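# Set the cable runway's far end onto the bracket

## Task

Put the far end of the cable runway securely on the bracket so it sits between the lugs. Then release it and move the arms away. It only counts if the runway stays there with no robot holding it.

## Robot and tools

SETUP. Four identical i2rt Big YAM arms, named arm1, arm2, arm3 and arm4, work together. Each has six revolute joints, a two-finger gripper and a camera on the wrist (arm1_cam_wrist to arm4_cam_wrist). A fixed room camera, cam_high, watches from above. A hand reaches roughly 1.0 m from the vertical axis of joint 1. With joints 1 and 6 at 0 and the hand level and pointing forward, the wrist camera sits on top of the hand and looks toward the fingertips. Loose objects may now and then get a brief push from outside.

FRAMES. There is one shared scene frame. Its origin is on the floor and +z points up. "hand" is the point midway between the fingertips. The hand's z axis runs along the fingers, and the fingers open and close along its y axis. The true placement of each arm's foot is never printed.

execute_actions(actions, cameras). "actions" is a list holding either one action or nothing. An empty list just reports state and images. An action is one object keyed by arm name ("arm1" to "arm4"). Each arm takes a "joints" object whose keys name joints directly. All values are absolute targets, never offsets:
- joint1_rad: -2.879 to 2.879 rad. Turns the arm about its foot; positive is counter-clockwise seen from above; 0 unfolds the arm the way its foot faces.
- joint2_rad: 0 to 3.141 rad. Shoulder; 0 has the upper arm pointing back, roughly level; increasing lifts it and then brings it forward.
- joint3_rad: 0 to 3.019 rad. Elbow; 0 is folded flat, and larger values open it.
- joint4_rad: -1.692 to 1.57 rad. Hand pitch; positive tilts the fingers up.
- joint5_rad: -1.57 to 1.57 rad. Sideways hand swing; positive goes to the arm's right.
- joint6_rad: -2.094 to 2.094 rad. Hand roll; positive is clockwise viewed from behind the hand.
- gripper_m: 0 to 0.093 m. This is the gap between the fingertips. Each finger pad can press with about 50 to 62 N, less on some grippers.
A joint counts as reached within ±0.045, 0.14, 0.09, 0.055, 0.03 and 0.035 rad for joints 1 to 6, and ±0.003 m for the gripper. You may list any subset of joints and arms. Anything you leave out keeps its old target and may still be pushing toward it. All listed motions start at once but may finish at different moments. Joint speeds differ, so the hand can take a wide, curved path between postures. One action lasts at most 15 s. An unknown key or a value outside its range rejects the whole call, and nothing moves.

"cameras" lists which images to return: any of the five camera names, or ["all"]. Omitting it or passing null also gives all cameras; [] gives none. A bad name rejects the call. The "pictures" line gives the order of the images.

wait(seconds): 0 to 10 s. Nothing new is commanded, the simulation keeps running, and you get the same report an empty action would give.

zoom_image(camera, region): a sharper crop of that camera's latest full image. region is [x0, y0, x1, y1] in pixels from the top-left corner, at most 504 by 504.

read_manual(section): returns only licence texts ("licences"). It moves nothing.

finished_scene(scene): the integer of the current scene. It is final; the arms first hold your last command, then the result reports success and gives the next task. If you answer without calling a tool, every remaining scene ends.

READING RESULTS. joint_positions holds the measured angles, and gripper_m is the fingertip gap. Joint torques are listed for joints 1 to 6. They are the total drive output, offset, scaled and noisy per unit, and nonzero even in free air, so treat them only as a rough hint of load. joint_status tells how each commanded motion ended:
- off_target: the joint stopped short and may still be pushing.
- contact_stop or time_out: the joint gives up its target and holds where it stopped. After time_out it can instead keep a nearby target and keep pushing; on_its_own will name it, and it moves on by itself if the way clears.
- not_followed: appears under a "joint command not followed" line, usually with a "cause:". The anti-collision check held back that arm's joint targets, though a gripper command still runs. The arm may retry those targets on later actions.
- limit_stop_at_motor_heat: the arm stopped because of heat; resend the target afterwards.
on_its_own covers what this call did not command; "held at" is the target a joint holds, not its position. A MOTOR HOT line appears from 85 °C. At 100 °C an OVER-TEMPERATURE FAULT makes that arm and its gripper go limp and fall until they cool. A stop reported in one call cancels the later moving calls in the same reply.

CAUTIONS. The arms never stop on touch; they keep pressing, sometimes hard, and sustained pressing or holding weight heats the motors. To relieve a pushing joint, command it to its reported position. A target very close to the current reading may not move a joint at all. A joint that is carrying weight sags once it stops being driven. The simulation runs while you compose a reply, and the robots keep holding the last command meanwhile. A hard press between two arms fails the task immediately, and a hard hit may also fail it. Nothing in the state reports arm-to-arm contact, and the anti-collision check may react too late. It also ignores fingers, gripper housings and wrist cameras. Contact through a carried object does not count as arm-to-arm. Arms do not wait for one another. Do not knock anything off the work area or onto the floor. Avoid drops, slips, slams and heavy pushes.

CAMERAS. Wrist cameras are fisheye, 616x616. cam_high is pinhole with radial distortion, 896x504. Each calibration gives K in pixels, distortion D, and T_world_to_cam, a 4x4 in metres from the scene frame into the camera frame (OpenCV convention), plus pos_world. Real cameras can differ slightly from these numbers. Wrist camera poses are computed from joint readings, so joint errors add to their error. A result lists any camera whose numbers have changed.

Each tool is called after "Emit:" as name([rows], argument=value, ...), one row to a line, values as JSON.

## Session

Emit:
execute_actions(actions=[])

Scene clock: 0.00 s.
Joint torques (N m, as the arm reports them, + toward a larger angle): no reading
arm1.joint_positions: joint1_rad=+0.215 joint2_rad=+0.454 joint3_rad=+1.299 joint4_rad=-1.464 joint5_rad=+0.195 joint6_rad=-0.068 gripper_m=+0.095
arm1.joint_status: not commanded
arm1.hand: x=-0.9776 y=-0.3190 z=+1.3511 quat_wxyz=(-0.382, +0.640, -0.610, -0.268) (m; scene frame)
arm2.joint_positions: joint1_rad=-0.141 joint2_rad=+0.465 joint3_rad=+1.379 joint4_rad=-1.281 joint5_rad=-0.254 joint6_rad=+0.146 gripper_m=+0.094
arm2.joint_status: not commanded
arm2.hand: x=-0.2952 y=+0.3457 z=+1.3980 quat_wxyz=(-0.465, -0.627, -0.528, +0.334) (m; scene frame)
arm3.joint_positions: joint1_rad=+0.278 joint2_rad=+0.579 joint3_rad=+1.444 joint4_rad=-1.276 joint5_rad=+0.095 joint6_rad=-0.255 gripper_m=+0.095
arm3.joint_status: not commanded
arm3.hand: x=+0.5441 y=-0.3368 z=+1.4301 quat_wxyz=(-0.384, +0.744, -0.383, -0.391) (m; scene frame)
arm4.joint_positions: joint1_rad=+0.121 joint2_rad=+0.648 joint3_rad=+1.424 joint4_rad=-1.435 joint5_rad=+0.013 joint6_rad=+0.225 gripper_m=+0.094
arm4.joint_status: not commanded
arm4.hand: x=+1.2628 y=+0.2766 z=+1.3256 quat_wxyz=(-0.369, -0.642, -0.627, +0.241) (m; scene frame)
pictures: arm1_cam_wrist, arm2_cam_wrist, arm3_cam_wrist, arm4_cam_wrist, cam_high
Images, in order (width x height): arm1_cam_wrist 616x616, arm2_cam_wrist 616x616, arm3_cam_wrist 616x616, arm4_cam_wrist 616x616, cam_high 896x504.

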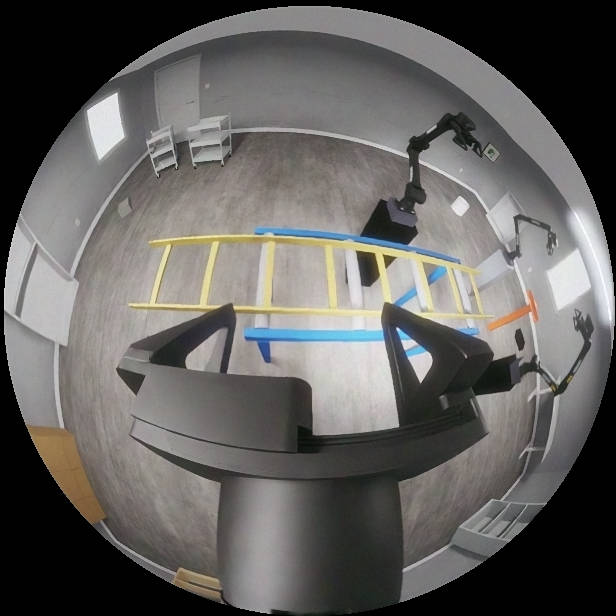

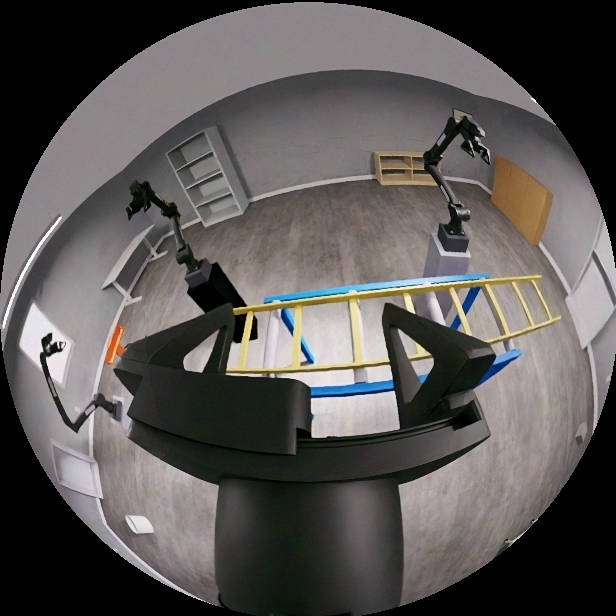

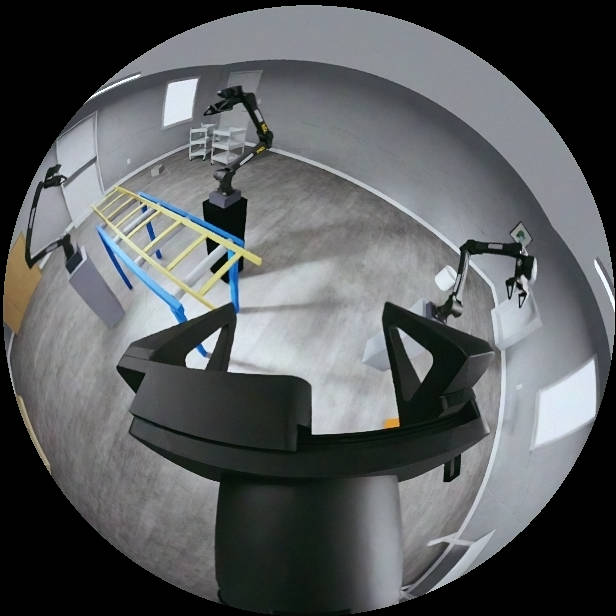

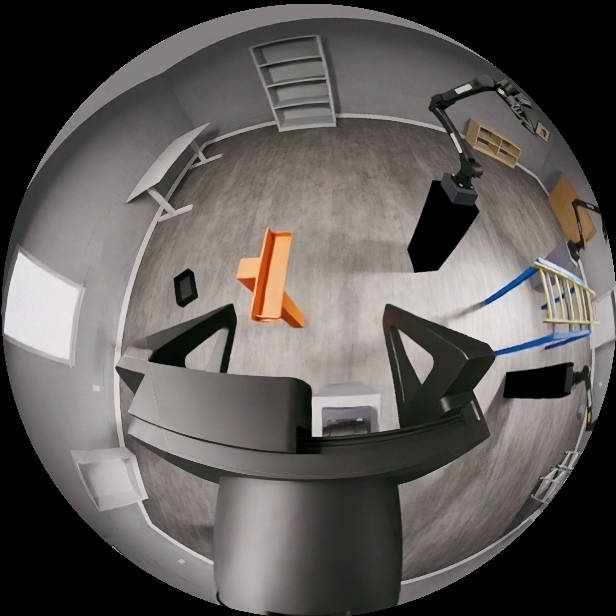

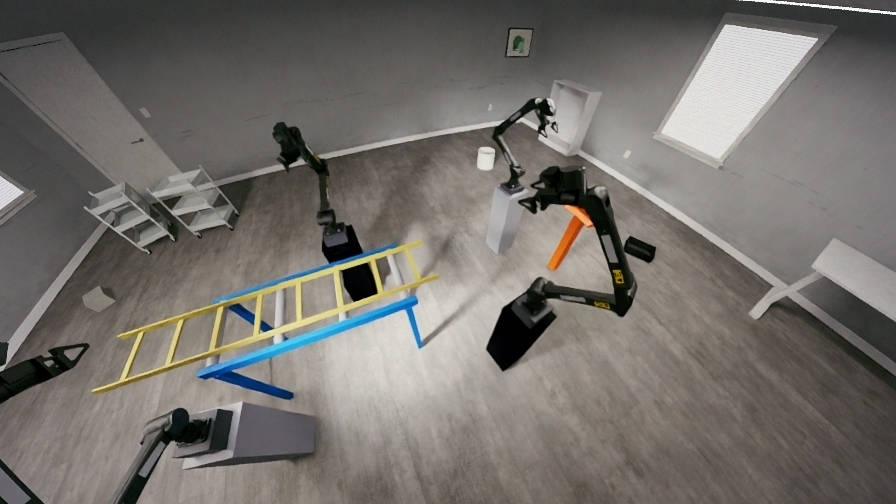

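Emit:
zoom_image(camera="cam_high", region=[80, 200, 460, 420])

Emit:
zoom_image(camera="arm4_cam_wrist", region=[200, 200, 360, 360])

Emit:
zoom_image(camera="arm1_cam_wrist", region=[110, 190, 560, 380])

Region (80, 200, 460, 420) of cam_high's 896x504 image, scaled by 1.326, with more detail than that image has; it fills the top 292 rows of this view, and the rest is white.

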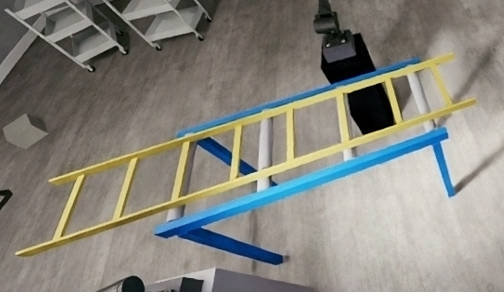

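Region (200, 200, 360, 360) of arm4_cam_wrist's 616x616 image, scaled by 3.150, with more detail than that image has.

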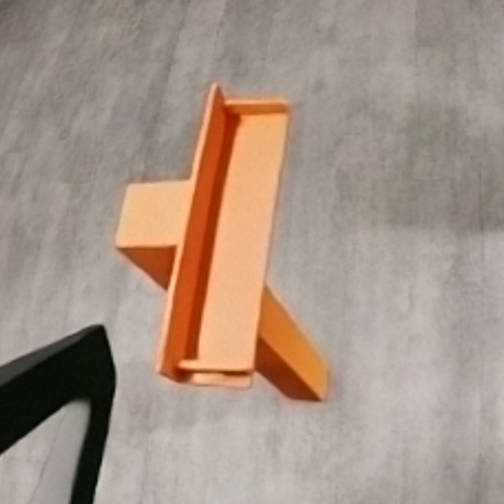

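Region (110, 190, 560, 380) of arm1_cam_wrist's 616x616 image, scaled by 1.120, with more detail than that image has; it fills the top 213 rows of this view, and the rest is white.

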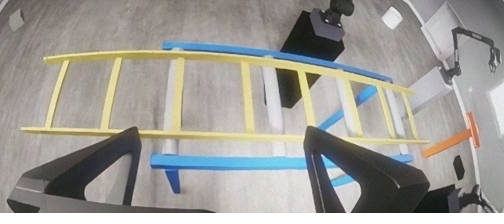

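Emit:
execute_actions([
  {"arm3":{"joints":{"joint1_rad":0.60,"joint2_rad":2.2,"joint3_rad":2.142,"joint4_rad":-1.47,"joint5_rad":0,"joint6_rad":0.745}},"arm4":{"joints":{"joint1_rad":-0.028,"joint2_rad":1.736,"joint3_rad":1.626,"joint4_rad":-1.461,"joint5_rad":0,"joint6_rad":0.063}}},
], cameras=["arm3_cam_wrist","arm4_cam_wrist","cam_high"])

Scene clock: 121.90 s.
Joint torques (N m, as the arm reports them, + toward a larger angle): arm1=[-2.03  4.87 10.85  1.38  0.12 -0.04] | arm2=[-1.59  4.07  8.29  2.17 -0.07 -0.04] | arm3=[  0.58 -26.37  12.97  -0.12  -0.01   0.13] | arm4=[ -1.79 -18.81  10.2    0.19   0.03  -0.2 ]
arm1.joint_positions: joint1_rad=+0.215 joint2_rad=+0.454 joint3_rad=+1.299 joint4_rad=-1.464 joint5_rad=+0.195 joint6_rad=-0.068 gripper_m=+0.095
arm1.joint_status: not commanded
arm1.hand: x=-0.9776 y=-0.3190 z=+1.3511 quat_wxyz=(-0.382, +0.640, -0.610, -0.268) (m; scene frame)
arm2.joint_positions: joint1_rad=-0.141 joint2_rad=+0.465 joint3_rad=+1.379 joint4_rad=-1.281 joint5_rad=-0.254 joint6_rad=+0.146 gripper_m=+0.094
arm2.joint_status: not commanded
arm2.hand: x=-0.2952 y=+0.3457 z=+1.3980 quat_wxyz=(-0.465, -0.627, -0.528, +0.334) (m; scene frame)
arm3.joint_positions: joint1_rad=+0.588 joint2_rad=+2.198 joint3_rad=+2.118 joint4_rad=-1.458 joint5_rad=+0.003 joint6_rad=+0.732 gripper_m=+0.095
arm3.joint_status: all done
arm3.hand: x=+0.1588 y=-0.0288 z=+0.9615 quat_wxyz=(-0.003, +0.708, -0.706, -0.014) (m; scene frame)
arm4.joint_positions: joint1_rad=-0.017 joint2_rad=+1.740 joint3_rad=+1.604 joint4_rad=-1.455 joint5_rad=+0.001 joint6_rad=+0.076 gripper_m=+0.094
arm4.joint_status: all done
arm4.hand: x=+1.2565 y=-0.0245 z=+0.9897 quat_wxyz=(+0.007, -0.708, -0.706, -0.008) (m; scene frame)
pictures: arm3_cam_wrist, arm4_cam_wrist, cam_high
camera_calibration (this result's frames):
arm3_cam_wrist: T_world_to_cam=[[0.99988, 0.00597993, -0.0142586, -0.142989], [0.0129094, -0.830411, 0.557002, -0.558003], [-0.00850964, -0.557119, -0.830389, 0.903864], [0, 0, 0, 1]] pos_world=[0.157867, 0.041043, 1.05933]
arm4_cam_wrist: T_world_to_cam=[[-0.999903, 0.000391161, -0.0139502, 1.27105], [-0.00800634, 0.802665, 0.596376, -0.553142], [0.0114306, 0.59643, -0.802584, 0.916309], [0, 0, 0, 1]] pos_world=[1.25603, -0.103023, 1.08303]
Images, in order (width x height): arm3_cam_wrist 616x616, arm4_cam_wrist 616x616, cam_high 896x504.

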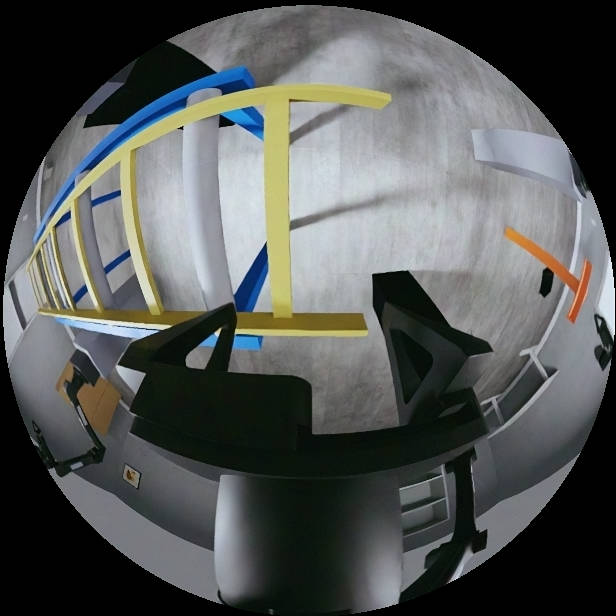

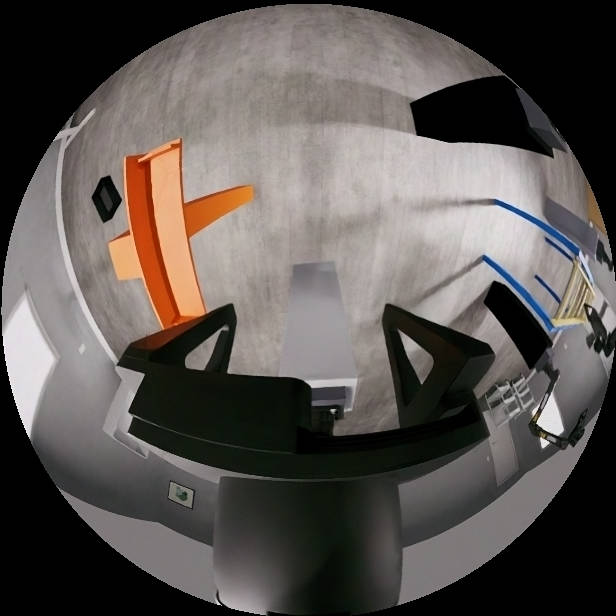

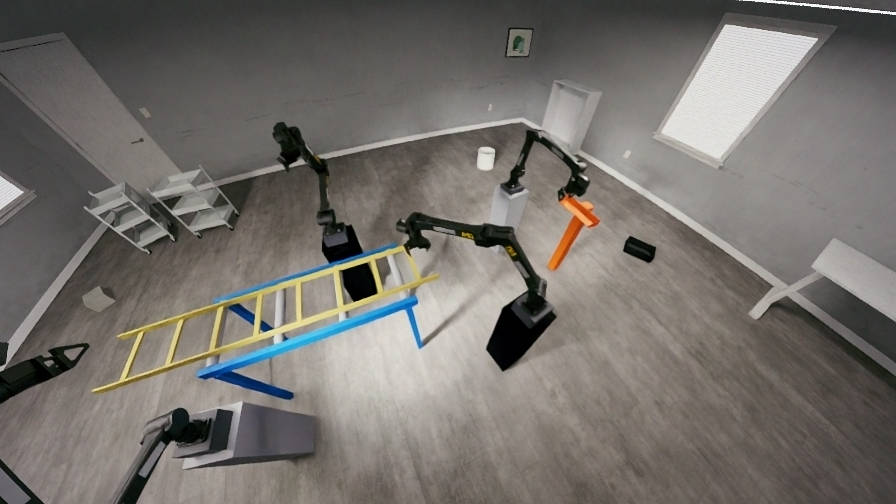

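Emit:
zoom_image(camera="arm3_cam_wrist", region=[170, 60, 420, 360])

Emit:
zoom_image(camera="arm4_cam_wrist", region=[80, 120, 280, 340])

Region (170, 60, 420, 360) of arm3_cam_wrist's 616x616 image, scaled by 1.680, with more detail than that image has.

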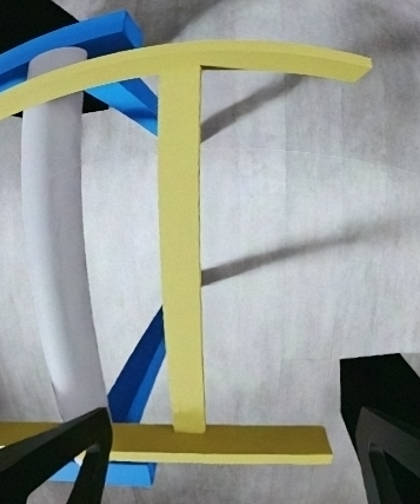

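Region (80, 120, 280, 340) of arm4_cam_wrist's 616x616 image, scaled by 2.291, with more detail than that image has; it fills the left 458 columns of this view, and the rest is white.

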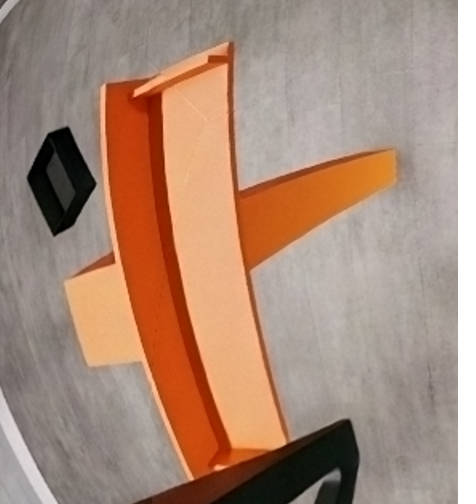

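Emit:
execute_actions([
  {"arm3":{"joints":{"joint1_rad":0.63,"joint2_rad":2.39,"joint3_rad":2.158,"joint4_rad":-1.30,"joint6_rad":0.775,"gripper_m":0.075}}},
], cameras=["arm3_cam_wrist"])

Scene clock: 161.83 s.
Joint torques (N m, as the arm reports them, + toward a larger angle): arm1=[-2.05  5.   10.85  1.4   0.11 -0.05] | arm2=[-1.55  4.03  8.32  2.18 -0.07 -0.04] | arm3=[  0.33 -27.81  12.14   0.8   -0.01   0.15] | arm4=[ -2.01 -18.64  10.18   0.17   0.02  -0.19]
arm1.joint_positions: joint1_rad=+0.215 joint2_rad=+0.454 joint3_rad=+1.299 joint4_rad=-1.464 joint5_rad=+0.195 joint6_rad=-0.068 gripper_m=+0.095
arm1.joint_status: not commanded
arm1.hand: x=-0.9776 y=-0.3190 z=+1.3511 quat_wxyz=(-0.382, +0.640, -0.610, -0.268) (m; scene frame)
arm2.joint_positions: joint1_rad=-0.141 joint2_rad=+0.465 joint3_rad=+1.379 joint4_rad=-1.281 joint5_rad=-0.254 joint6_rad=+0.146 gripper_m=+0.094
arm2.joint_status: not commanded
arm2.hand: x=-0.2952 y=+0.3457 z=+1.3980 quat_wxyz=(-0.465, -0.627, -0.528, +0.334) (m; scene frame)
arm3.joint_positions: joint1_rad=+0.624 joint2_rad=+2.383 joint3_rad=+2.138 joint4_rad=-1.313 joint5_rad=+0.003 joint6_rad=+0.763 gripper_m=+0.075
arm3.joint_status: all done
arm3.hand: x=+0.1212 y=-0.0250 z=+0.8433 quat_wxyz=(-0.003, +0.710, -0.704, -0.004) (m; scene frame)
arm4.joint_positions: joint1_rad=-0.017 joint2_rad=+1.740 joint3_rad=+1.604 joint4_rad=-1.455 joint5_rad=+0.001 joint6_rad=+0.076 gripper_m=+0.094
arm4.joint_status: not commanded
arm4.hand: x=+1.2565 y=-0.0245 z=+0.9897 quat_wxyz=(+0.007, -0.708, -0.706, -0.008) (m; scene frame)
pictures: arm3_cam_wrist
camera_calibration (this result's frames):
arm3_cam_wrist: T_world_to_cam=[[0.999938, 0.0111529, -0.000623998, -0.118449], [0.00951819, -0.821478, 0.570161, -0.499013], [0.00584633, -0.570132, -0.821532, 0.797951], [0, 0, 0, 1]] pos_world=[0.118526, 0.0463301, 0.939987]
Images, in order (width x height): arm3_cam_wrist 616x616.

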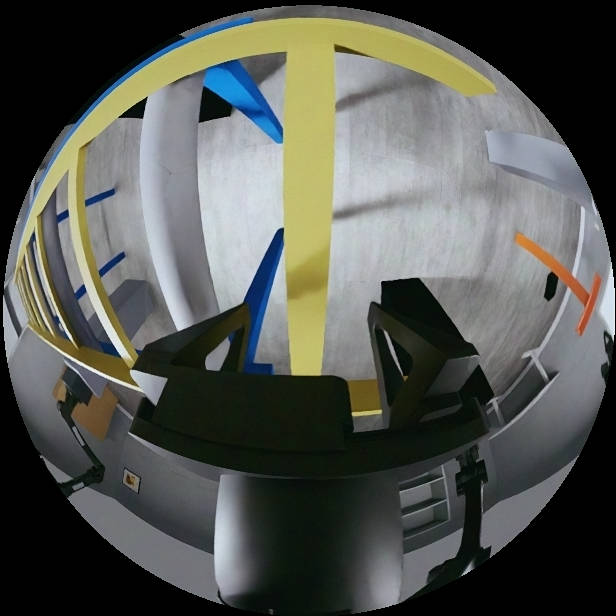

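Emit:
execute_actions([
  {"arm3":{"joints":{"joint2_rad":2.445,"joint4_rad":-1.25}}},
], cameras=[])

Emit:
execute_actions([
  {"arm3":{"joints":{"gripper_m":0.0}}},
], cameras=["arm3_cam_wrist"])

Scene clock: 168.53 s.
Joint torques (N m, as the arm reports them, + toward a larger angle): arm1=[-2.27  4.97 10.82  1.43  0.12 -0.05] | arm2=[-1.5   4.05  8.31  2.17 -0.07 -0.04] | arm3=[  0.16 -24.19  12.16   0.89  -0.01   0.15] | arm4=[ -1.74 -18.53  10.18   0.19   0.04  -0.2 ]
arm1.joint_positions: joint1_rad=+0.215 joint2_rad=+0.454 joint3_rad=+1.299 joint4_rad=-1.464 joint5_rad=+0.195 joint6_rad=-0.068 gripper_m=+0.095
arm1.joint_status: not commanded
arm1.hand: x=-0.9776 y=-0.3190 z=+1.3511 quat_wxyz=(-0.382, +0.640, -0.610, -0.268) (m; scene frame)
arm2.joint_positions: joint1_rad=-0.141 joint2_rad=+0.465 joint3_rad=+1.379 joint4_rad=-1.281 joint5_rad=-0.254 joint6_rad=+0.146 gripper_m=+0.094
arm2.joint_status: not commanded
arm2.hand: x=-0.2952 y=+0.3457 z=+1.3980 quat_wxyz=(-0.465, -0.627, -0.528, +0.334) (m; scene frame)
arm3.joint_positions: joint1_rad=+0.624 joint2_rad=+2.394 joint3_rad=+2.138 joint4_rad=-1.264 joint5_rad=+0.003 joint6_rad=+0.763 gripper_m=+0.075
arm3.joint_status: all done
arm3.hand: x=+0.1139 y=-0.0174 z=+0.8361 quat_wxyz=(-0.003, +0.710, -0.704, -0.023) (m; scene frame)
arm4.joint_positions: joint1_rad=-0.017 joint2_rad=+1.740 joint3_rad=+1.604 joint4_rad=-1.455 joint5_rad=+0.001 joint6_rad=+0.076 gripper_m=+0.094
arm4.joint_status: not commanded
arm4.hand: x=+1.2565 y=-0.0245 z=+0.9897 quat_wxyz=(+0.007, -0.708, -0.706, -0.008) (m; scene frame)
pictures: none
No camera images: the call's "cameras" was empty. Leave "cameras" out to get every camera's image.

Scene clock: 169.20 s.
Joint torques (N m, as the arm reports them, + toward a larger angle): arm1=[-2.27  4.87 10.82  1.41  0.13 -0.04] | arm2=[-1.52  4.04  8.29  2.18 -0.07 -0.04] | arm3=[  0.34 -23.68  12.32   0.96  -0.04   0.11] | arm4=[ -1.88 -18.67  10.18   0.23   0.02  -0.19]
arm1.joint_positions: joint1_rad=+0.215 joint2_rad=+0.454 joint3_rad=+1.299 joint4_rad=-1.464 joint5_rad=+0.195 joint6_rad=-0.068 gripper_m=+0.095
arm1.joint_status: not commanded
arm1.hand: x=-0.9776 y=-0.3190 z=+1.3511 quat_wxyz=(-0.382, +0.640, -0.610, -0.268) (m; scene frame)
arm2.joint_positions: joint1_rad=-0.141 joint2_rad=+0.465 joint3_rad=+1.379 joint4_rad=-1.281 joint5_rad=-0.254 joint6_rad=+0.146 gripper_m=+0.094
arm2.joint_status: not commanded
arm2.hand: x=-0.2952 y=+0.3457 z=+1.3980 quat_wxyz=(-0.465, -0.627, -0.528, +0.334) (m; scene frame)
arm3.joint_positions: joint1_rad=+0.622 joint2_rad=+2.394 joint3_rad=+2.137 joint4_rad=-1.267 joint5_rad=+0.004 joint6_rad=+0.767 gripper_m=+0.023
arm3.joint_status: gripper_m off_target (ended at +0.023, target +0.000)
arm3.hand: x=+0.1159 y=-0.0169 z=+0.8354 quat_wxyz=(-0.003, +0.707, -0.707, -0.021) (m; scene frame)
arm4.joint_positions: joint1_rad=-0.017 joint2_rad=+1.740 joint3_rad=+1.604 joint4_rad=-1.455 joint5_rad=+0.001 joint6_rad=+0.076 gripper_m=+0.094
arm4.joint_status: not commanded
arm4.hand: x=+1.2565 y=-0.0245 z=+0.9897 quat_wxyz=(+0.007, -0.708, -0.706, -0.008) (m; scene frame)
pictures: arm3_cam_wrist
camera_calibration (this result's frames):
arm3_cam_wrist: T_world_to_cam=[[0.999709, 0.00503631, -0.0235872, -0.0941469], [0.017168, -0.835484, 0.549247, -0.471505], [-0.0169406, -0.549492, -0.835327, 0.81061], [0, 0, 0, 1]] pos_world=[0.115946, 0.0519625, 0.933877]
Images, in order (width x height): arm3_cam_wrist 616x616.

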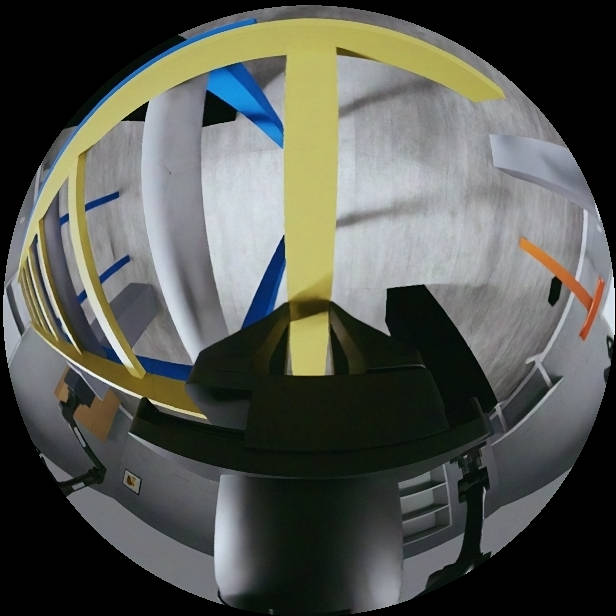

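Emit:
execute_actions([
  {"arm3":{"joints":{"gripper_m":0.06}}},
], cameras=[])

Emit:
execute_actions([
  {"arm3":{"joints":{"joint1_rad":0.66,"joint2_rad":2.394,"joint3_rad":2.02,"joint4_rad":-1.17,"joint6_rad":0.80}}},
], cameras=["arm3_cam_wrist"])

Scene clock: 185.17 s.
Joint torques (N m, as the arm reports them, + toward a larger angle): arm1=[-2.22  4.87 10.86  1.39  0.12 -0.04] | arm2=[-1.57  4.07  8.31  2.18 -0.08 -0.04] | arm3=[  0.32 -23.27  12.37   0.88  -0.04   0.11] | arm4=[ -1.77 -18.74  10.19   0.16   0.03  -0.2 ]
arm1.joint_positions: joint1_rad=+0.215 joint2_rad=+0.454 joint3_rad=+1.299 joint4_rad=-1.464 joint5_rad=+0.195 joint6_rad=-0.068 gripper_m=+0.095
arm1.joint_status: not commanded
arm1.hand: x=-0.9776 y=-0.3190 z=+1.3511 quat_wxyz=(-0.382, +0.640, -0.610, -0.268) (m; scene frame)
arm2.joint_positions: joint1_rad=-0.141 joint2_rad=+0.465 joint3_rad=+1.379 joint4_rad=-1.281 joint5_rad=-0.254 joint6_rad=+0.146 gripper_m=+0.094
arm2.joint_status: not commanded
arm2.hand: x=-0.2952 y=+0.3457 z=+1.3980 quat_wxyz=(-0.465, -0.627, -0.528, +0.334) (m; scene frame)
arm3.joint_positions: joint1_rad=+0.622 joint2_rad=+2.394 joint3_rad=+2.137 joint4_rad=-1.264 joint5_rad=+0.004 joint6_rad=+0.767 gripper_m=+0.060
arm3.joint_status: all done
arm3.hand: x=+0.1155 y=-0.0165 z=+0.8354 quat_wxyz=(-0.003, +0.707, -0.706, -0.022) (m; scene frame)
arm4.joint_positions: joint1_rad=-0.017 joint2_rad=+1.740 joint3_rad=+1.604 joint4_rad=-1.455 joint5_rad=+0.001 joint6_rad=+0.076 gripper_m=+0.094
arm4.joint_status: not commanded
arm4.hand: x=+1.2565 y=-0.0245 z=+0.9897 quat_wxyz=(+0.007, -0.708, -0.706, -0.008) (m; scene frame)
pictures: none
No camera images: the call's "cameras" was empty. Leave "cameras" out to get every camera's image.

Scene clock: 186.20 s.
Joint torques (N m, as the arm reports them, + toward a larger angle): arm1=[-2.19  4.85 10.83  1.43  0.13 -0.04] | arm2=[-1.58  4.09  8.3   2.18 -0.07 -0.05] | arm3=[  0.39 -27.75  10.28   0.8   -0.01   0.15] | arm4=[ -1.84 -18.62  10.15   0.2    0.02  -0.19]
arm1.joint_positions: joint1_rad=+0.215 joint2_rad=+0.454 joint3_rad=+1.299 joint4_rad=-1.464 joint5_rad=+0.195 joint6_rad=-0.068 gripper_m=+0.095
arm1.joint_status: not commanded
arm1.hand: x=-0.9776 y=-0.3190 z=+1.3511 quat_wxyz=(-0.382, +0.640, -0.610, -0.268) (m; scene frame)
arm2.joint_positions: joint1_rad=-0.141 joint2_rad=+0.465 joint3_rad=+1.379 joint4_rad=-1.281 joint5_rad=-0.254 joint6_rad=+0.146 gripper_m=+0.094
arm2.joint_status: not commanded
arm2.hand: x=-0.2952 y=+0.3457 z=+1.3980 quat_wxyz=(-0.465, -0.627, -0.528, +0.334) (m; scene frame)
arm3.joint_positions: joint1_rad=+0.654 joint2_rad=+2.391 joint3_rad=+2.015 joint4_rad=-1.183 joint5_rad=+0.003 joint6_rad=+0.788 gripper_m=+0.060
arm3.joint_status: all done
arm3.hand: x=+0.1165 y=-0.0496 z=+0.7933 quat_wxyz=(-0.003, +0.711, -0.703, -0.004) (m; scene frame)
arm4.joint_positions: joint1_rad=-0.017 joint2_rad=+1.740 joint3_rad=+1.604 joint4_rad=-1.455 joint5_rad=+0.001 joint6_rad=+0.076 gripper_m=+0.094
arm4.joint_status: not commanded
arm4.hand: x=+1.2565 y=-0.0245 z=+0.9897 quat_wxyz=(+0.007, -0.708, -0.706, -0.008) (m; scene frame)
pictures: arm3_cam_wrist
camera_calibration (this result's frames):
arm3_cam_wrist: T_world_to_cam=[[0.999876, 0.0157287, -0.000358062, -0.113455], [0.0131195, -0.821016, 0.570755, -0.491527], [0.00868325, -0.570689, -0.82112, 0.742192], [0, 0, 0, 1]] pos_world=[0.113444, 0.0217934, 0.88993]
Images, in order (width x height): arm3_cam_wrist 616x616.

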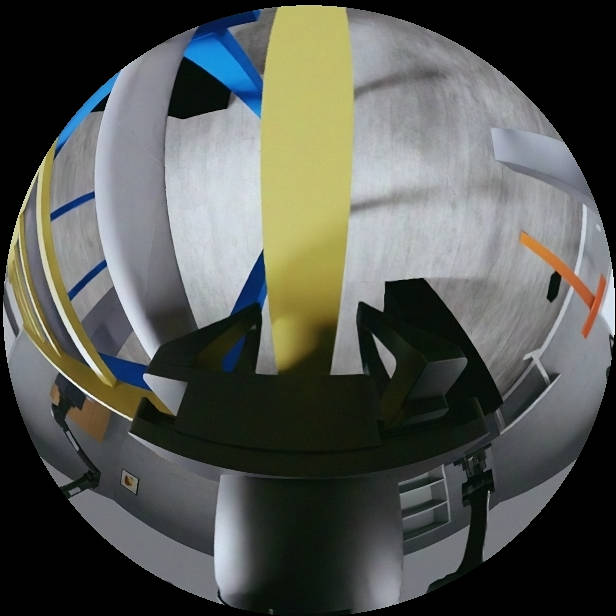

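Emit:
execute_actions([
  {"arm3":{"joints":{"joint1_rad":0.47,"joint2_rad":2.25,"joint3_rad":1.76,"joint4_rad":-1.06,"joint6_rad":0.62}}},
], cameras=["arm3_cam_wrist"])

Scene clock: 197.47 s.
Joint torques (N m, as the arm reports them, + toward a larger angle): arm1=[-2.15  5.   10.85  1.43  0.12 -0.04] | arm2=[-1.57  4.1   8.3   2.18 -0.07 -0.04] | arm3=[  1.11 -26.58   9.89   0.72  -0.15   0.04] | arm4=[ -1.77 -18.45  10.22   0.22   0.02  -0.2 ]
arm1.joint_positions: joint1_rad=+0.215 joint2_rad=+0.454 joint3_rad=+1.299 joint4_rad=-1.464 joint5_rad=+0.195 joint6_rad=-0.068 gripper_m=+0.095
arm1.joint_status: not commanded
arm1.hand: x=-0.9776 y=-0.3190 z=+1.3511 quat_wxyz=(-0.382, +0.640, -0.610, -0.268) (m; scene frame)
arm2.joint_positions: joint1_rad=-0.141 joint2_rad=+0.465 joint3_rad=+1.379 joint4_rad=-1.281 joint5_rad=-0.254 joint6_rad=+0.146 gripper_m=+0.094
arm2.joint_status: not commanded
arm2.hand: x=-0.2952 y=+0.3457 z=+1.3980 quat_wxyz=(-0.465, -0.627, -0.528, +0.334) (m; scene frame)
arm3.joint_positions: joint1_rad=+0.450 joint2_rad=+2.262 joint3_rad=+1.752 joint4_rad=-1.073 joint5_rad=+0.006 joint6_rad=+0.621 gripper_m=+0.060
arm3.joint_status: all done
arm3.hand: x=+0.2586 y=-0.0051 z=+0.7873 quat_wxyz=(-0.003, +0.698, -0.716, +0.009) (m; scene frame)
arm4.joint_positions: joint1_rad=-0.017 joint2_rad=+1.740 joint3_rad=+1.604 joint4_rad=-1.455 joint5_rad=+0.001 joint6_rad=+0.076 gripper_m=+0.094
arm4.joint_status: not commanded
arm4.hand: x=+1.2565 y=-0.0245 z=+0.9897 quat_wxyz=(+0.007, -0.708, -0.706, -0.008) (m; scene frame)
pictures: arm3_cam_wrist
camera_calibration (this result's frames):
arm3_cam_wrist: T_world_to_cam=[[0.999616, -0.0211657, 0.0178631, -0.270695], [-0.027615, -0.811026, 0.584358, -0.453589], [0.00211912, -0.584627, -0.811299, 0.755359], [0, 0, 0, 1]] pos_world=[0.256464, 0.0680013, 0.882716]
Images, in order (width x height): arm3_cam_wrist 616x616.

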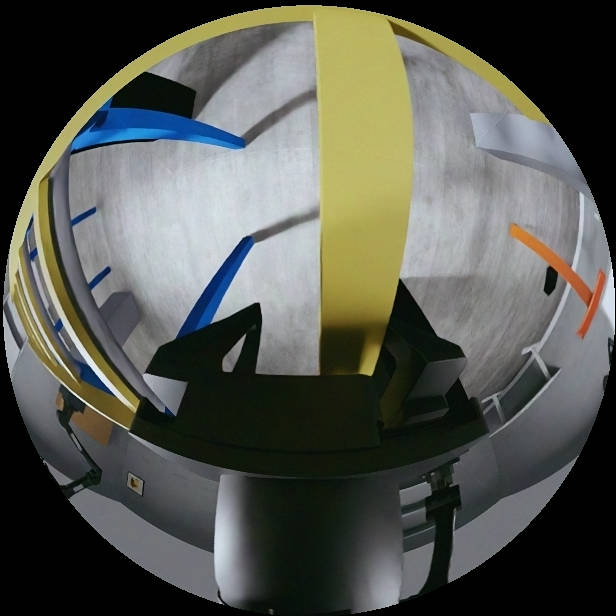

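Emit:
execute_actions([
  {"arm3":{"joints":{"joint1_rad":0.22,"joint2_rad":2.125,"joint3_rad":1.53,"joint4_rad":-0.95,"joint6_rad":0.36,"gripper_m":0.045}}},
], cameras=[])

Emit:
execute_actions([
  {"arm3":{"joints":{"joint1_rad":-0.05,"joint2_rad":2.0,"joint3_rad":1.33,"joint4_rad":-0.87,"joint6_rad":0.09}}},
], cameras=["arm3_cam_wrist","cam_high"])

Scene clock: 206.03 s.
Joint torques (N m, as the arm reports them, + toward a larger angle): arm1=[-2.17  4.82 10.87  1.42  0.11 -0.05] | arm2=[-1.52  4.05  8.3   2.18 -0.08 -0.04] | arm3=[  0.62 -23.69   9.22   0.66  -0.06   0.04] | arm4=[ -1.83 -18.8   10.16   0.18   0.02  -0.19]
arm1.joint_positions: joint1_rad=+0.215 joint2_rad=+0.454 joint3_rad=+1.299 joint4_rad=-1.464 joint5_rad=+0.195 joint6_rad=-0.068 gripper_m=+0.095
arm1.joint_status: not commanded
arm1.hand: x=-0.9776 y=-0.3190 z=+1.3511 quat_wxyz=(-0.382, +0.640, -0.610, -0.268) (m; scene frame)
arm2.joint_positions: joint1_rad=-0.141 joint2_rad=+0.465 joint3_rad=+1.379 joint4_rad=-1.281 joint5_rad=-0.254 joint6_rad=+0.146 gripper_m=+0.094
arm2.joint_status: not commanded
arm2.hand: x=-0.2952 y=+0.3457 z=+1.3980 quat_wxyz=(-0.465, -0.627, -0.528, +0.334) (m; scene frame)
arm3.joint_positions: joint1_rad=+0.210 joint2_rad=+2.132 joint3_rad=+1.524 joint4_rad=-0.960 joint5_rad=+0.003 joint6_rad=+0.362 gripper_m=+0.045
arm3.joint_status: all done
arm3.hand: x=+0.4134 y=+0.0177 z=+0.7925 quat_wxyz=(-0.003, +0.705, -0.709, +0.002) (m; scene frame)
arm4.joint_positions: joint1_rad=-0.017 joint2_rad=+1.740 joint3_rad=+1.604 joint4_rad=-1.455 joint5_rad=+0.001 joint6_rad=+0.076 gripper_m=+0.094
arm4.joint_status: not commanded
arm4.hand: x=+1.2565 y=-0.0245 z=+0.9897 quat_wxyz=(+0.007, -0.708, -0.706, -0.008) (m; scene frame)
pictures: none
No camera images: the call's "cameras" was empty. Leave "cameras" out to get every camera's image.

Scene clock: 208.40 s.
Joint torques (N m, as the arm reports them, + toward a larger angle): arm1=[-2.08  4.95 10.86  1.39  0.12 -0.05] | arm2=[-1.53  4.1   8.31  2.19 -0.07 -0.04] | arm3=[ -0.91 -22.51   7.84  -0.07   0.35   0.08] | arm4=[ -1.84 -18.4   10.22   0.18   0.03  -0.19]
arm1.joint_positions: joint1_rad=+0.215 joint2_rad=+0.454 joint3_rad=+1.299 joint4_rad=-1.464 joint5_rad=+0.195 joint6_rad=-0.068 gripper_m=+0.095
arm1.joint_status: not commanded
arm1.hand: x=-0.9776 y=-0.3190 z=+1.3511 quat_wxyz=(-0.382, +0.640, -0.610, -0.268) (m; scene frame)
arm2.joint_positions: joint1_rad=-0.141 joint2_rad=+0.465 joint3_rad=+1.379 joint4_rad=-1.281 joint5_rad=-0.254 joint6_rad=+0.146 gripper_m=+0.094
arm2.joint_status: not commanded
arm2.hand: x=-0.2952 y=+0.3457 z=+1.3980 quat_wxyz=(-0.465, -0.627, -0.528, +0.334) (m; scene frame)
arm3.joint_positions: joint1_rad=-0.043 joint2_rad=+2.018 joint3_rad=+1.334 joint4_rad=-0.858 joint5_rad=-0.007 joint6_rad=+0.086 gripper_m=+0.045
arm3.joint_status: all done
arm3.hand: x=+0.5629 y=+0.0066 z=+0.7976 quat_wxyz=(-0.007, +0.713, -0.701, -0.011) (m; scene frame)
arm4.joint_positions: joint1_rad=-0.017 joint2_rad=+1.740 joint3_rad=+1.604 joint4_rad=-1.455 joint5_rad=+0.001 joint6_rad=+0.076 gripper_m=+0.094
arm4.joint_status: not commanded
arm4.hand: x=+1.2565 y=-0.0245 z=+0.9897 quat_wxyz=(+0.007, -0.708, -0.706, -0.008) (m; scene frame)
pictures: arm3_cam_wrist, cam_high
camera_calibration (this result's frames):
arm3_cam_wrist: T_world_to_cam=[[0.999783, 0.0204935, -0.00361271, -0.558052], [0.0190353, -0.830512, 0.556676, -0.445791], [0.00840785, -0.556624, -0.830722, 0.781645], [0, 0, 0, 1]] pos_world=[0.559845, 0.0762842, 0.895475]
Images, in order (width x height): arm3_cam_wrist 616x616, cam_high 896x504.

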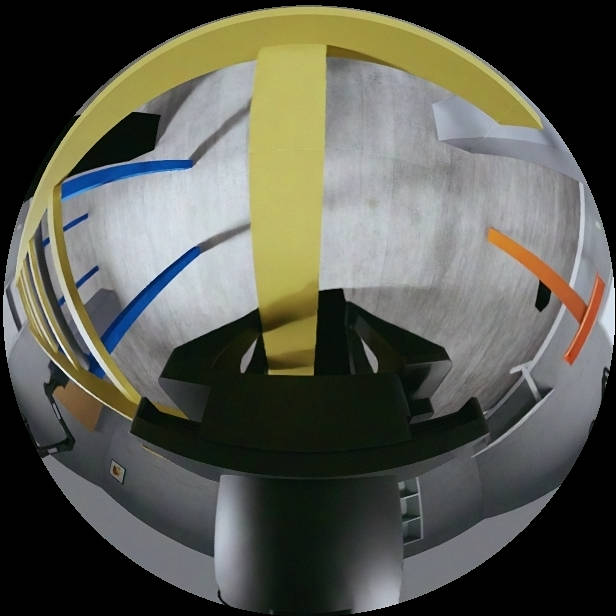

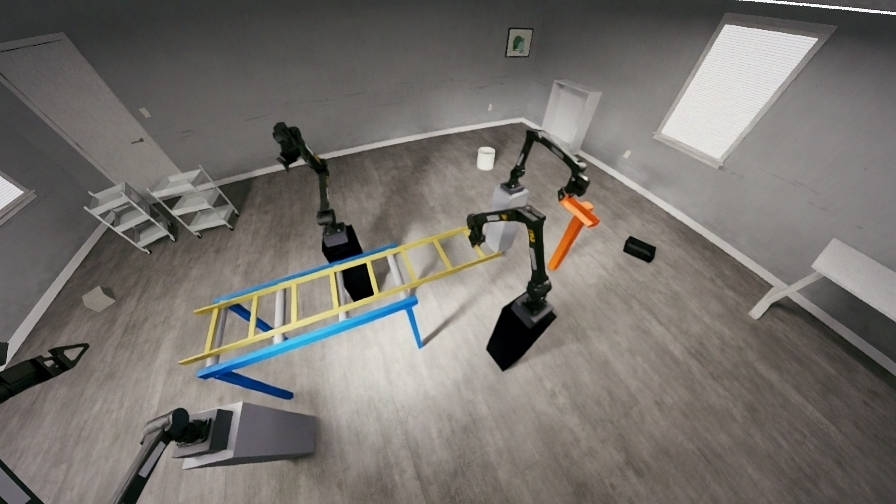

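Emit:
execute_actions([
  {"arm3":{"joints":{"joint1_rad":-0.30,"joint6_rad":-0.155}},"arm4":{"joints":{"joint1_rad":-0.45,"joint2_rad":1.6,"joint6_rad":-0.70,"gripper_m":0.075}}},
], cameras=["arm3_cam_wrist","cam_high"])

Scene clock: 225.07 s.
Joint torques (N m, as the arm reports them, + toward a larger angle): arm1=[-2.14  4.95 10.81  1.4   0.12 -0.04] | arm2=[-1.52  4.07  8.3   2.16 -0.07 -0.04] | arm3=[ -0.6  -21.97   8.2    0.08   0.26   0.12] | arm4=[ -0.04 -13.89  10.52   0.42  -0.09  -0.19]
arm1.joint_positions: joint1_rad=+0.215 joint2_rad=+0.454 joint3_rad=+1.299 joint4_rad=-1.464 joint5_rad=+0.195 joint6_rad=-0.068 gripper_m=+0.095
arm1.joint_status: not commanded
arm1.hand: x=-0.9776 y=-0.3190 z=+1.3511 quat_wxyz=(-0.382, +0.640, -0.610, -0.268) (m; scene frame)
arm2.joint_positions: joint1_rad=-0.141 joint2_rad=+0.465 joint3_rad=+1.379 joint4_rad=-1.281 joint5_rad=-0.254 joint6_rad=+0.146 gripper_m=+0.094
arm2.joint_status: not commanded
arm2.hand: x=-0.2952 y=+0.3457 z=+1.3980 quat_wxyz=(-0.465, -0.627, -0.528, +0.334) (m; scene frame)
arm3.joint_positions: joint1_rad=-0.293 joint2_rad=+2.016 joint3_rad=+1.329 joint4_rad=-0.863 joint5_rad=-0.005 joint6_rad=-0.164 gripper_m=+0.045
arm3.joint_status: all done
arm3.hand: x=+0.6999 y=+0.0009 z=+0.7980 quat_wxyz=(-0.008, +0.713, -0.701, -0.006) (m; scene frame)
arm4.joint_positions: joint1_rad=-0.464 joint2_rad=+1.579 joint3_rad=+1.604 joint4_rad=-1.455 joint5_rad=+0.002 joint6_rad=-0.688 gripper_m=+0.075
arm4.joint_status: all done
arm4.hand: x=+1.0317 y=+0.0268 z=+1.0691 quat_wxyz=(-0.018, -0.587, -0.806, +0.067) (m; scene frame)
pictures: arm3_cam_wrist, cam_high
camera_calibration (this result's frames):
arm3_cam_wrist: T_world_to_cam=[[0.999792, 0.0199742, 0.00414478, -0.701162], [0.0142043, -0.827467, 0.561335, -0.453656], [0.0146419, -0.56116, -0.827578, 0.770758], [0, 0, 0, 1]] pos_world=[0.696175, 0.0711386, 0.895422]
Images, in order (width x height): arm3_cam_wrist 616x616, cam_high 896x504.

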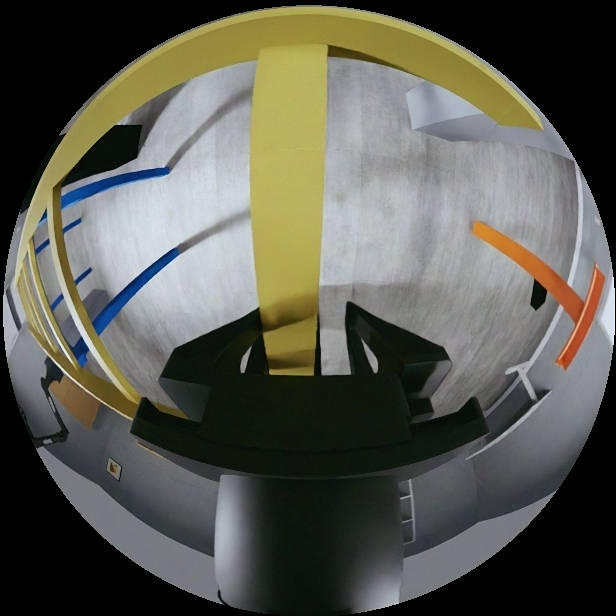

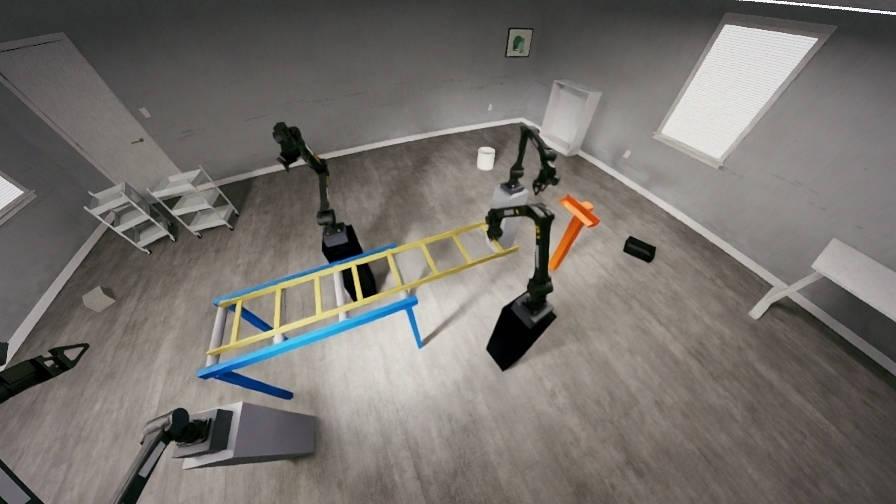

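Emit:
execute_actions([
  {"arm3":{"joints":{"joint2_rad":1.2,"gripper_m":0.08}},"arm4":{"joints":{"joint1_rad":-0.6,"joint6_rad":-0.85,"joint4_rad":-1.575}}},
], cameras=[])

Emit:
execute_actions([
  {"arm3":{"joints":{"joint1_rad":0.5,"joint2_rad":0.6,"joint4_rad":-1.3}},"arm4":{"joints":{"joint1_rad":-0.93,"joint2_rad":2.30,"joint3_rad":2.33,"joint4_rad":-1.575,"joint6_rad":-0.85}}},
], cameras=["arm4_cam_wrist","cam_high"])

Scene clock: 242.53 s.
Joint torques (N m, as the arm reports them, + toward a larger angle): arm1=[-2.06  4.95 10.81  1.39  0.12 -0.04] | arm2=[-1.55  4.08  8.31  2.18 -0.07 -0.04] | arm3=[-0.78 -7.27 12.78  1.3   0.2   0.13] | arm4=[ -0.37 -13.28  10.37   0.07  -0.04  -0.19]
arm1.joint_positions: joint1_rad=+0.215 joint2_rad=+0.454 joint3_rad=+1.299 joint4_rad=-1.464 joint5_rad=+0.195 joint6_rad=-0.068 gripper_m=+0.095
arm1.joint_status: not commanded
arm1.hand: x=-0.9776 y=-0.3190 z=+1.3511 quat_wxyz=(-0.382, +0.640, -0.610, -0.268) (m; scene frame)
arm2.joint_positions: joint1_rad=-0.141 joint2_rad=+0.465 joint3_rad=+1.379 joint4_rad=-1.281 joint5_rad=-0.254 joint6_rad=+0.146 gripper_m=+0.094
arm2.joint_status: not commanded
arm2.hand: x=-0.2952 y=+0.3457 z=+1.3980 quat_wxyz=(-0.465, -0.627, -0.528, +0.334) (m; scene frame)
arm3.joint_positions: joint1_rad=-0.293 joint2_rad=+1.175 joint3_rad=+1.322 joint4_rad=-0.863 joint5_rad=-0.004 joint6_rad=-0.164 gripper_m=+0.080
arm3.joint_status: all done
arm3.hand: x=+0.6915 y=-0.0429 z=+1.2437 quat_wxyz=(-0.335, +0.650, -0.637, -0.244) (m; scene frame)
arm4.joint_positions: joint1_rad=-0.611 joint2_rad=+1.579 joint3_rad=+1.604 joint4_rad=-1.565 joint5_rad=+0.000 joint6_rad=-0.838 gripper_m=+0.075
arm4.joint_status: all done
arm4.hand: x=+0.9782 y=+0.0824 z=+1.0667 quat_wxyz=(-0.003, -0.587, -0.809, +0.014) (m; scene frame)
pictures: none
No camera images: the call's "cameras" was empty. Leave "cameras" out to get every camera's image.

Scene clock: 244.20 s.
Joint torques (N m, as the arm reports them, + toward a larger angle): arm1=[-2.27  4.86 10.83  1.38  0.12 -0.04] | arm2=[-1.59  4.06  8.32  2.17 -0.07 -0.04] | arm3=[ 0.67  3.68 10.66  1.14  0.11  0.13] | arm4=[ -0.59 -26.97  11.57   0.29  -0.07  -0.18]
arm1.joint_positions: joint1_rad=+0.215 joint2_rad=+0.454 joint3_rad=+1.299 joint4_rad=-1.464 joint5_rad=+0.195 joint6_rad=-0.068 gripper_m=+0.095
arm1.joint_status: not commanded
arm1.hand: x=-0.9776 y=-0.3190 z=+1.3511 quat_wxyz=(-0.382, +0.640, -0.610, -0.268) (m; scene frame)
arm2.joint_positions: joint1_rad=-0.141 joint2_rad=+0.465 joint3_rad=+1.379 joint4_rad=-1.281 joint5_rad=-0.254 joint6_rad=+0.146 gripper_m=+0.094
arm2.joint_status: not commanded
arm2.hand: x=-0.2952 y=+0.3457 z=+1.3980 quat_wxyz=(-0.465, -0.627, -0.528, +0.334) (m; scene frame)
arm3.joint_positions: joint1_rad=+0.489 joint2_rad=+0.593 joint3_rad=+1.322 joint4_rad=-1.284 joint5_rad=-0.002 joint6_rad=-0.164 gripper_m=+0.080
arm3.joint_status: all done
arm3.hand: x=+0.4755 y=-0.3463 z=+1.3656 quat_wxyz=(-0.254, +0.811, -0.328, -0.413) (m; scene frame)
arm4.joint_positions: joint1_rad=-0.937 joint2_rad=+2.301 joint3_rad=+2.289 joint4_rad=-1.572 joint5_rad=+0.001 joint6_rad=-0.840 gripper_m=+0.075
arm4.joint_status: all done
arm4.hand: x=+0.6912 y=+0.0353 z=+0.9102 quat_wxyz=(-0.001, -0.710, -0.704, -0.008) (m; scene frame)
pictures: arm4_cam_wrist, cam_high
camera_calibration (this result's frames):
arm4_cam_wrist: T_world_to_cam=[[-0.999665, 0.00527084, -0.0253492, 0.714699], [-0.0106089, 0.809712, 0.586732, -0.547878], [0.0236181, 0.586804, -0.809385, 0.821441], [0, 0, 0, 1]] pos_world=[0.689246, -0.0421681, 1.00444]
Images, in order (width x height): arm4_cam_wrist 616x616, cam_high 896x504.

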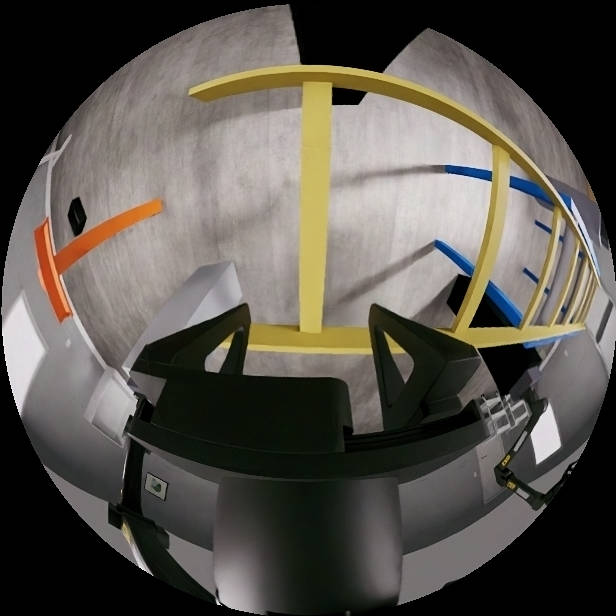

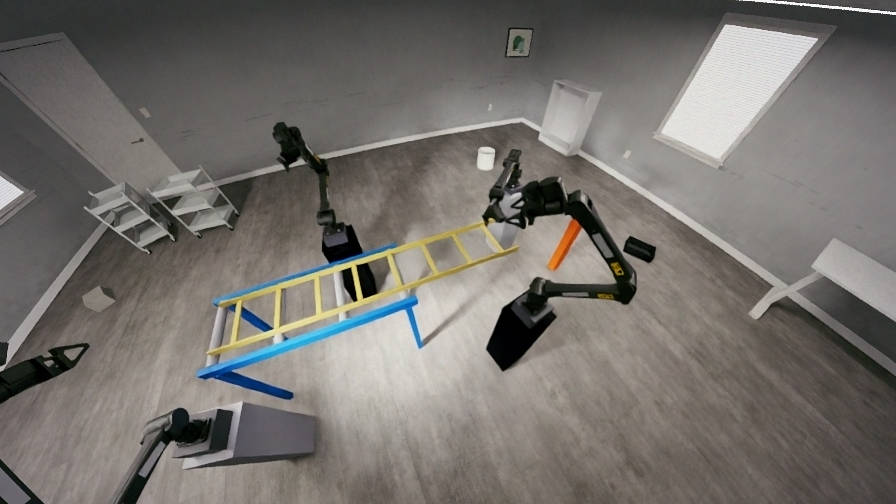

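Emit:
execute_actions([
  {"arm4":{"joints":{"joint1_rad":-0.885,"joint2_rad":2.48,"joint4_rad":-1.385,"joint6_rad":-0.79}},"arm3":{"joints":{"joint2_rad":0.3,"joint3_rad":0.6,"joint1_rad":1.2}}},
], cameras=["arm4_cam_wrist"])

Scene clock: 255.73 s.
Joint torques (N m, as the arm reports them, + toward a larger angle): arm1=[-2.04  4.95 10.85  1.37  0.12 -0.05] | arm2=[-1.57  4.08  8.29  2.18 -0.07 -0.04] | arm3=[ 0.6   4.33 11.46  0.85  0.1   0.13] | arm4=[ -1.03 -29.01   9.98   0.75  -0.08   0.07]
arm1.joint_positions: joint1_rad=+0.215 joint2_rad=+0.454 joint3_rad=+1.299 joint4_rad=-1.464 joint5_rad=+0.195 joint6_rad=-0.068 gripper_m=+0.095
arm1.joint_status: not commanded
arm1.hand: x=-0.9776 y=-0.3190 z=+1.3511 quat_wxyz=(-0.382, +0.640, -0.610, -0.268) (m; scene frame)
arm2.joint_positions: joint1_rad=-0.141 joint2_rad=+0.465 joint3_rad=+1.379 joint4_rad=-1.281 joint5_rad=-0.254 joint6_rad=+0.146 gripper_m=+0.094
arm2.joint_status: not commanded
arm2.hand: x=-0.2952 y=+0.3457 z=+1.3980 quat_wxyz=(-0.465, -0.627, -0.528, +0.334) (m; scene frame)
arm3.joint_positions: joint1_rad=+1.189 joint2_rad=+0.297 joint3_rad=+0.600 joint4_rad=-1.289 joint5_rad=-0.002 joint6_rad=-0.164 gripper_m=+0.080
arm3.joint_status: all done
arm3.hand: x=+0.4441 y=-0.4976 z=+1.0577 quat_wxyz=(-0.056, +0.958, -0.034, -0.280) (m; scene frame)
arm4.joint_positions: joint1_rad=-0.888 joint2_rad=+2.483 joint3_rad=+2.310 joint4_rad=-1.396 joint5_rad=+0.001 joint6_rad=-0.802 gripper_m=+0.075
arm4.joint_status: all done
arm4.hand: x=+0.6894 y=-0.0156 z=+0.7904 quat_wxyz=(-0.001, -0.706, -0.708, +0.000) (m; scene frame)
pictures: arm4_cam_wrist
camera_calibration (this result's frames):
arm4_cam_wrist: T_world_to_cam=[[-0.999885, -0.00710169, -0.0134259, 0.7007], [-0.0135569, 0.815867, 0.578081, -0.427455], [0.00684843, 0.578196, -0.815869, 0.770878], [0, 0, 0, 1]] pos_world=[0.689545, -0.0919957, 0.885447]
Images, in order (width x height): arm4_cam_wrist 616x616.

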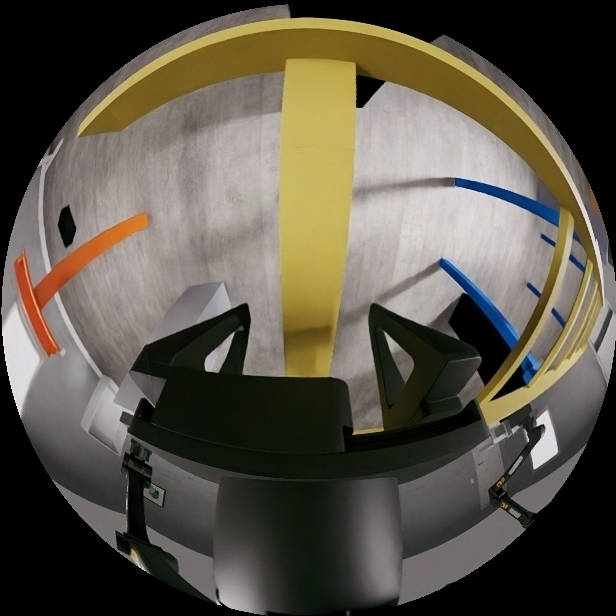

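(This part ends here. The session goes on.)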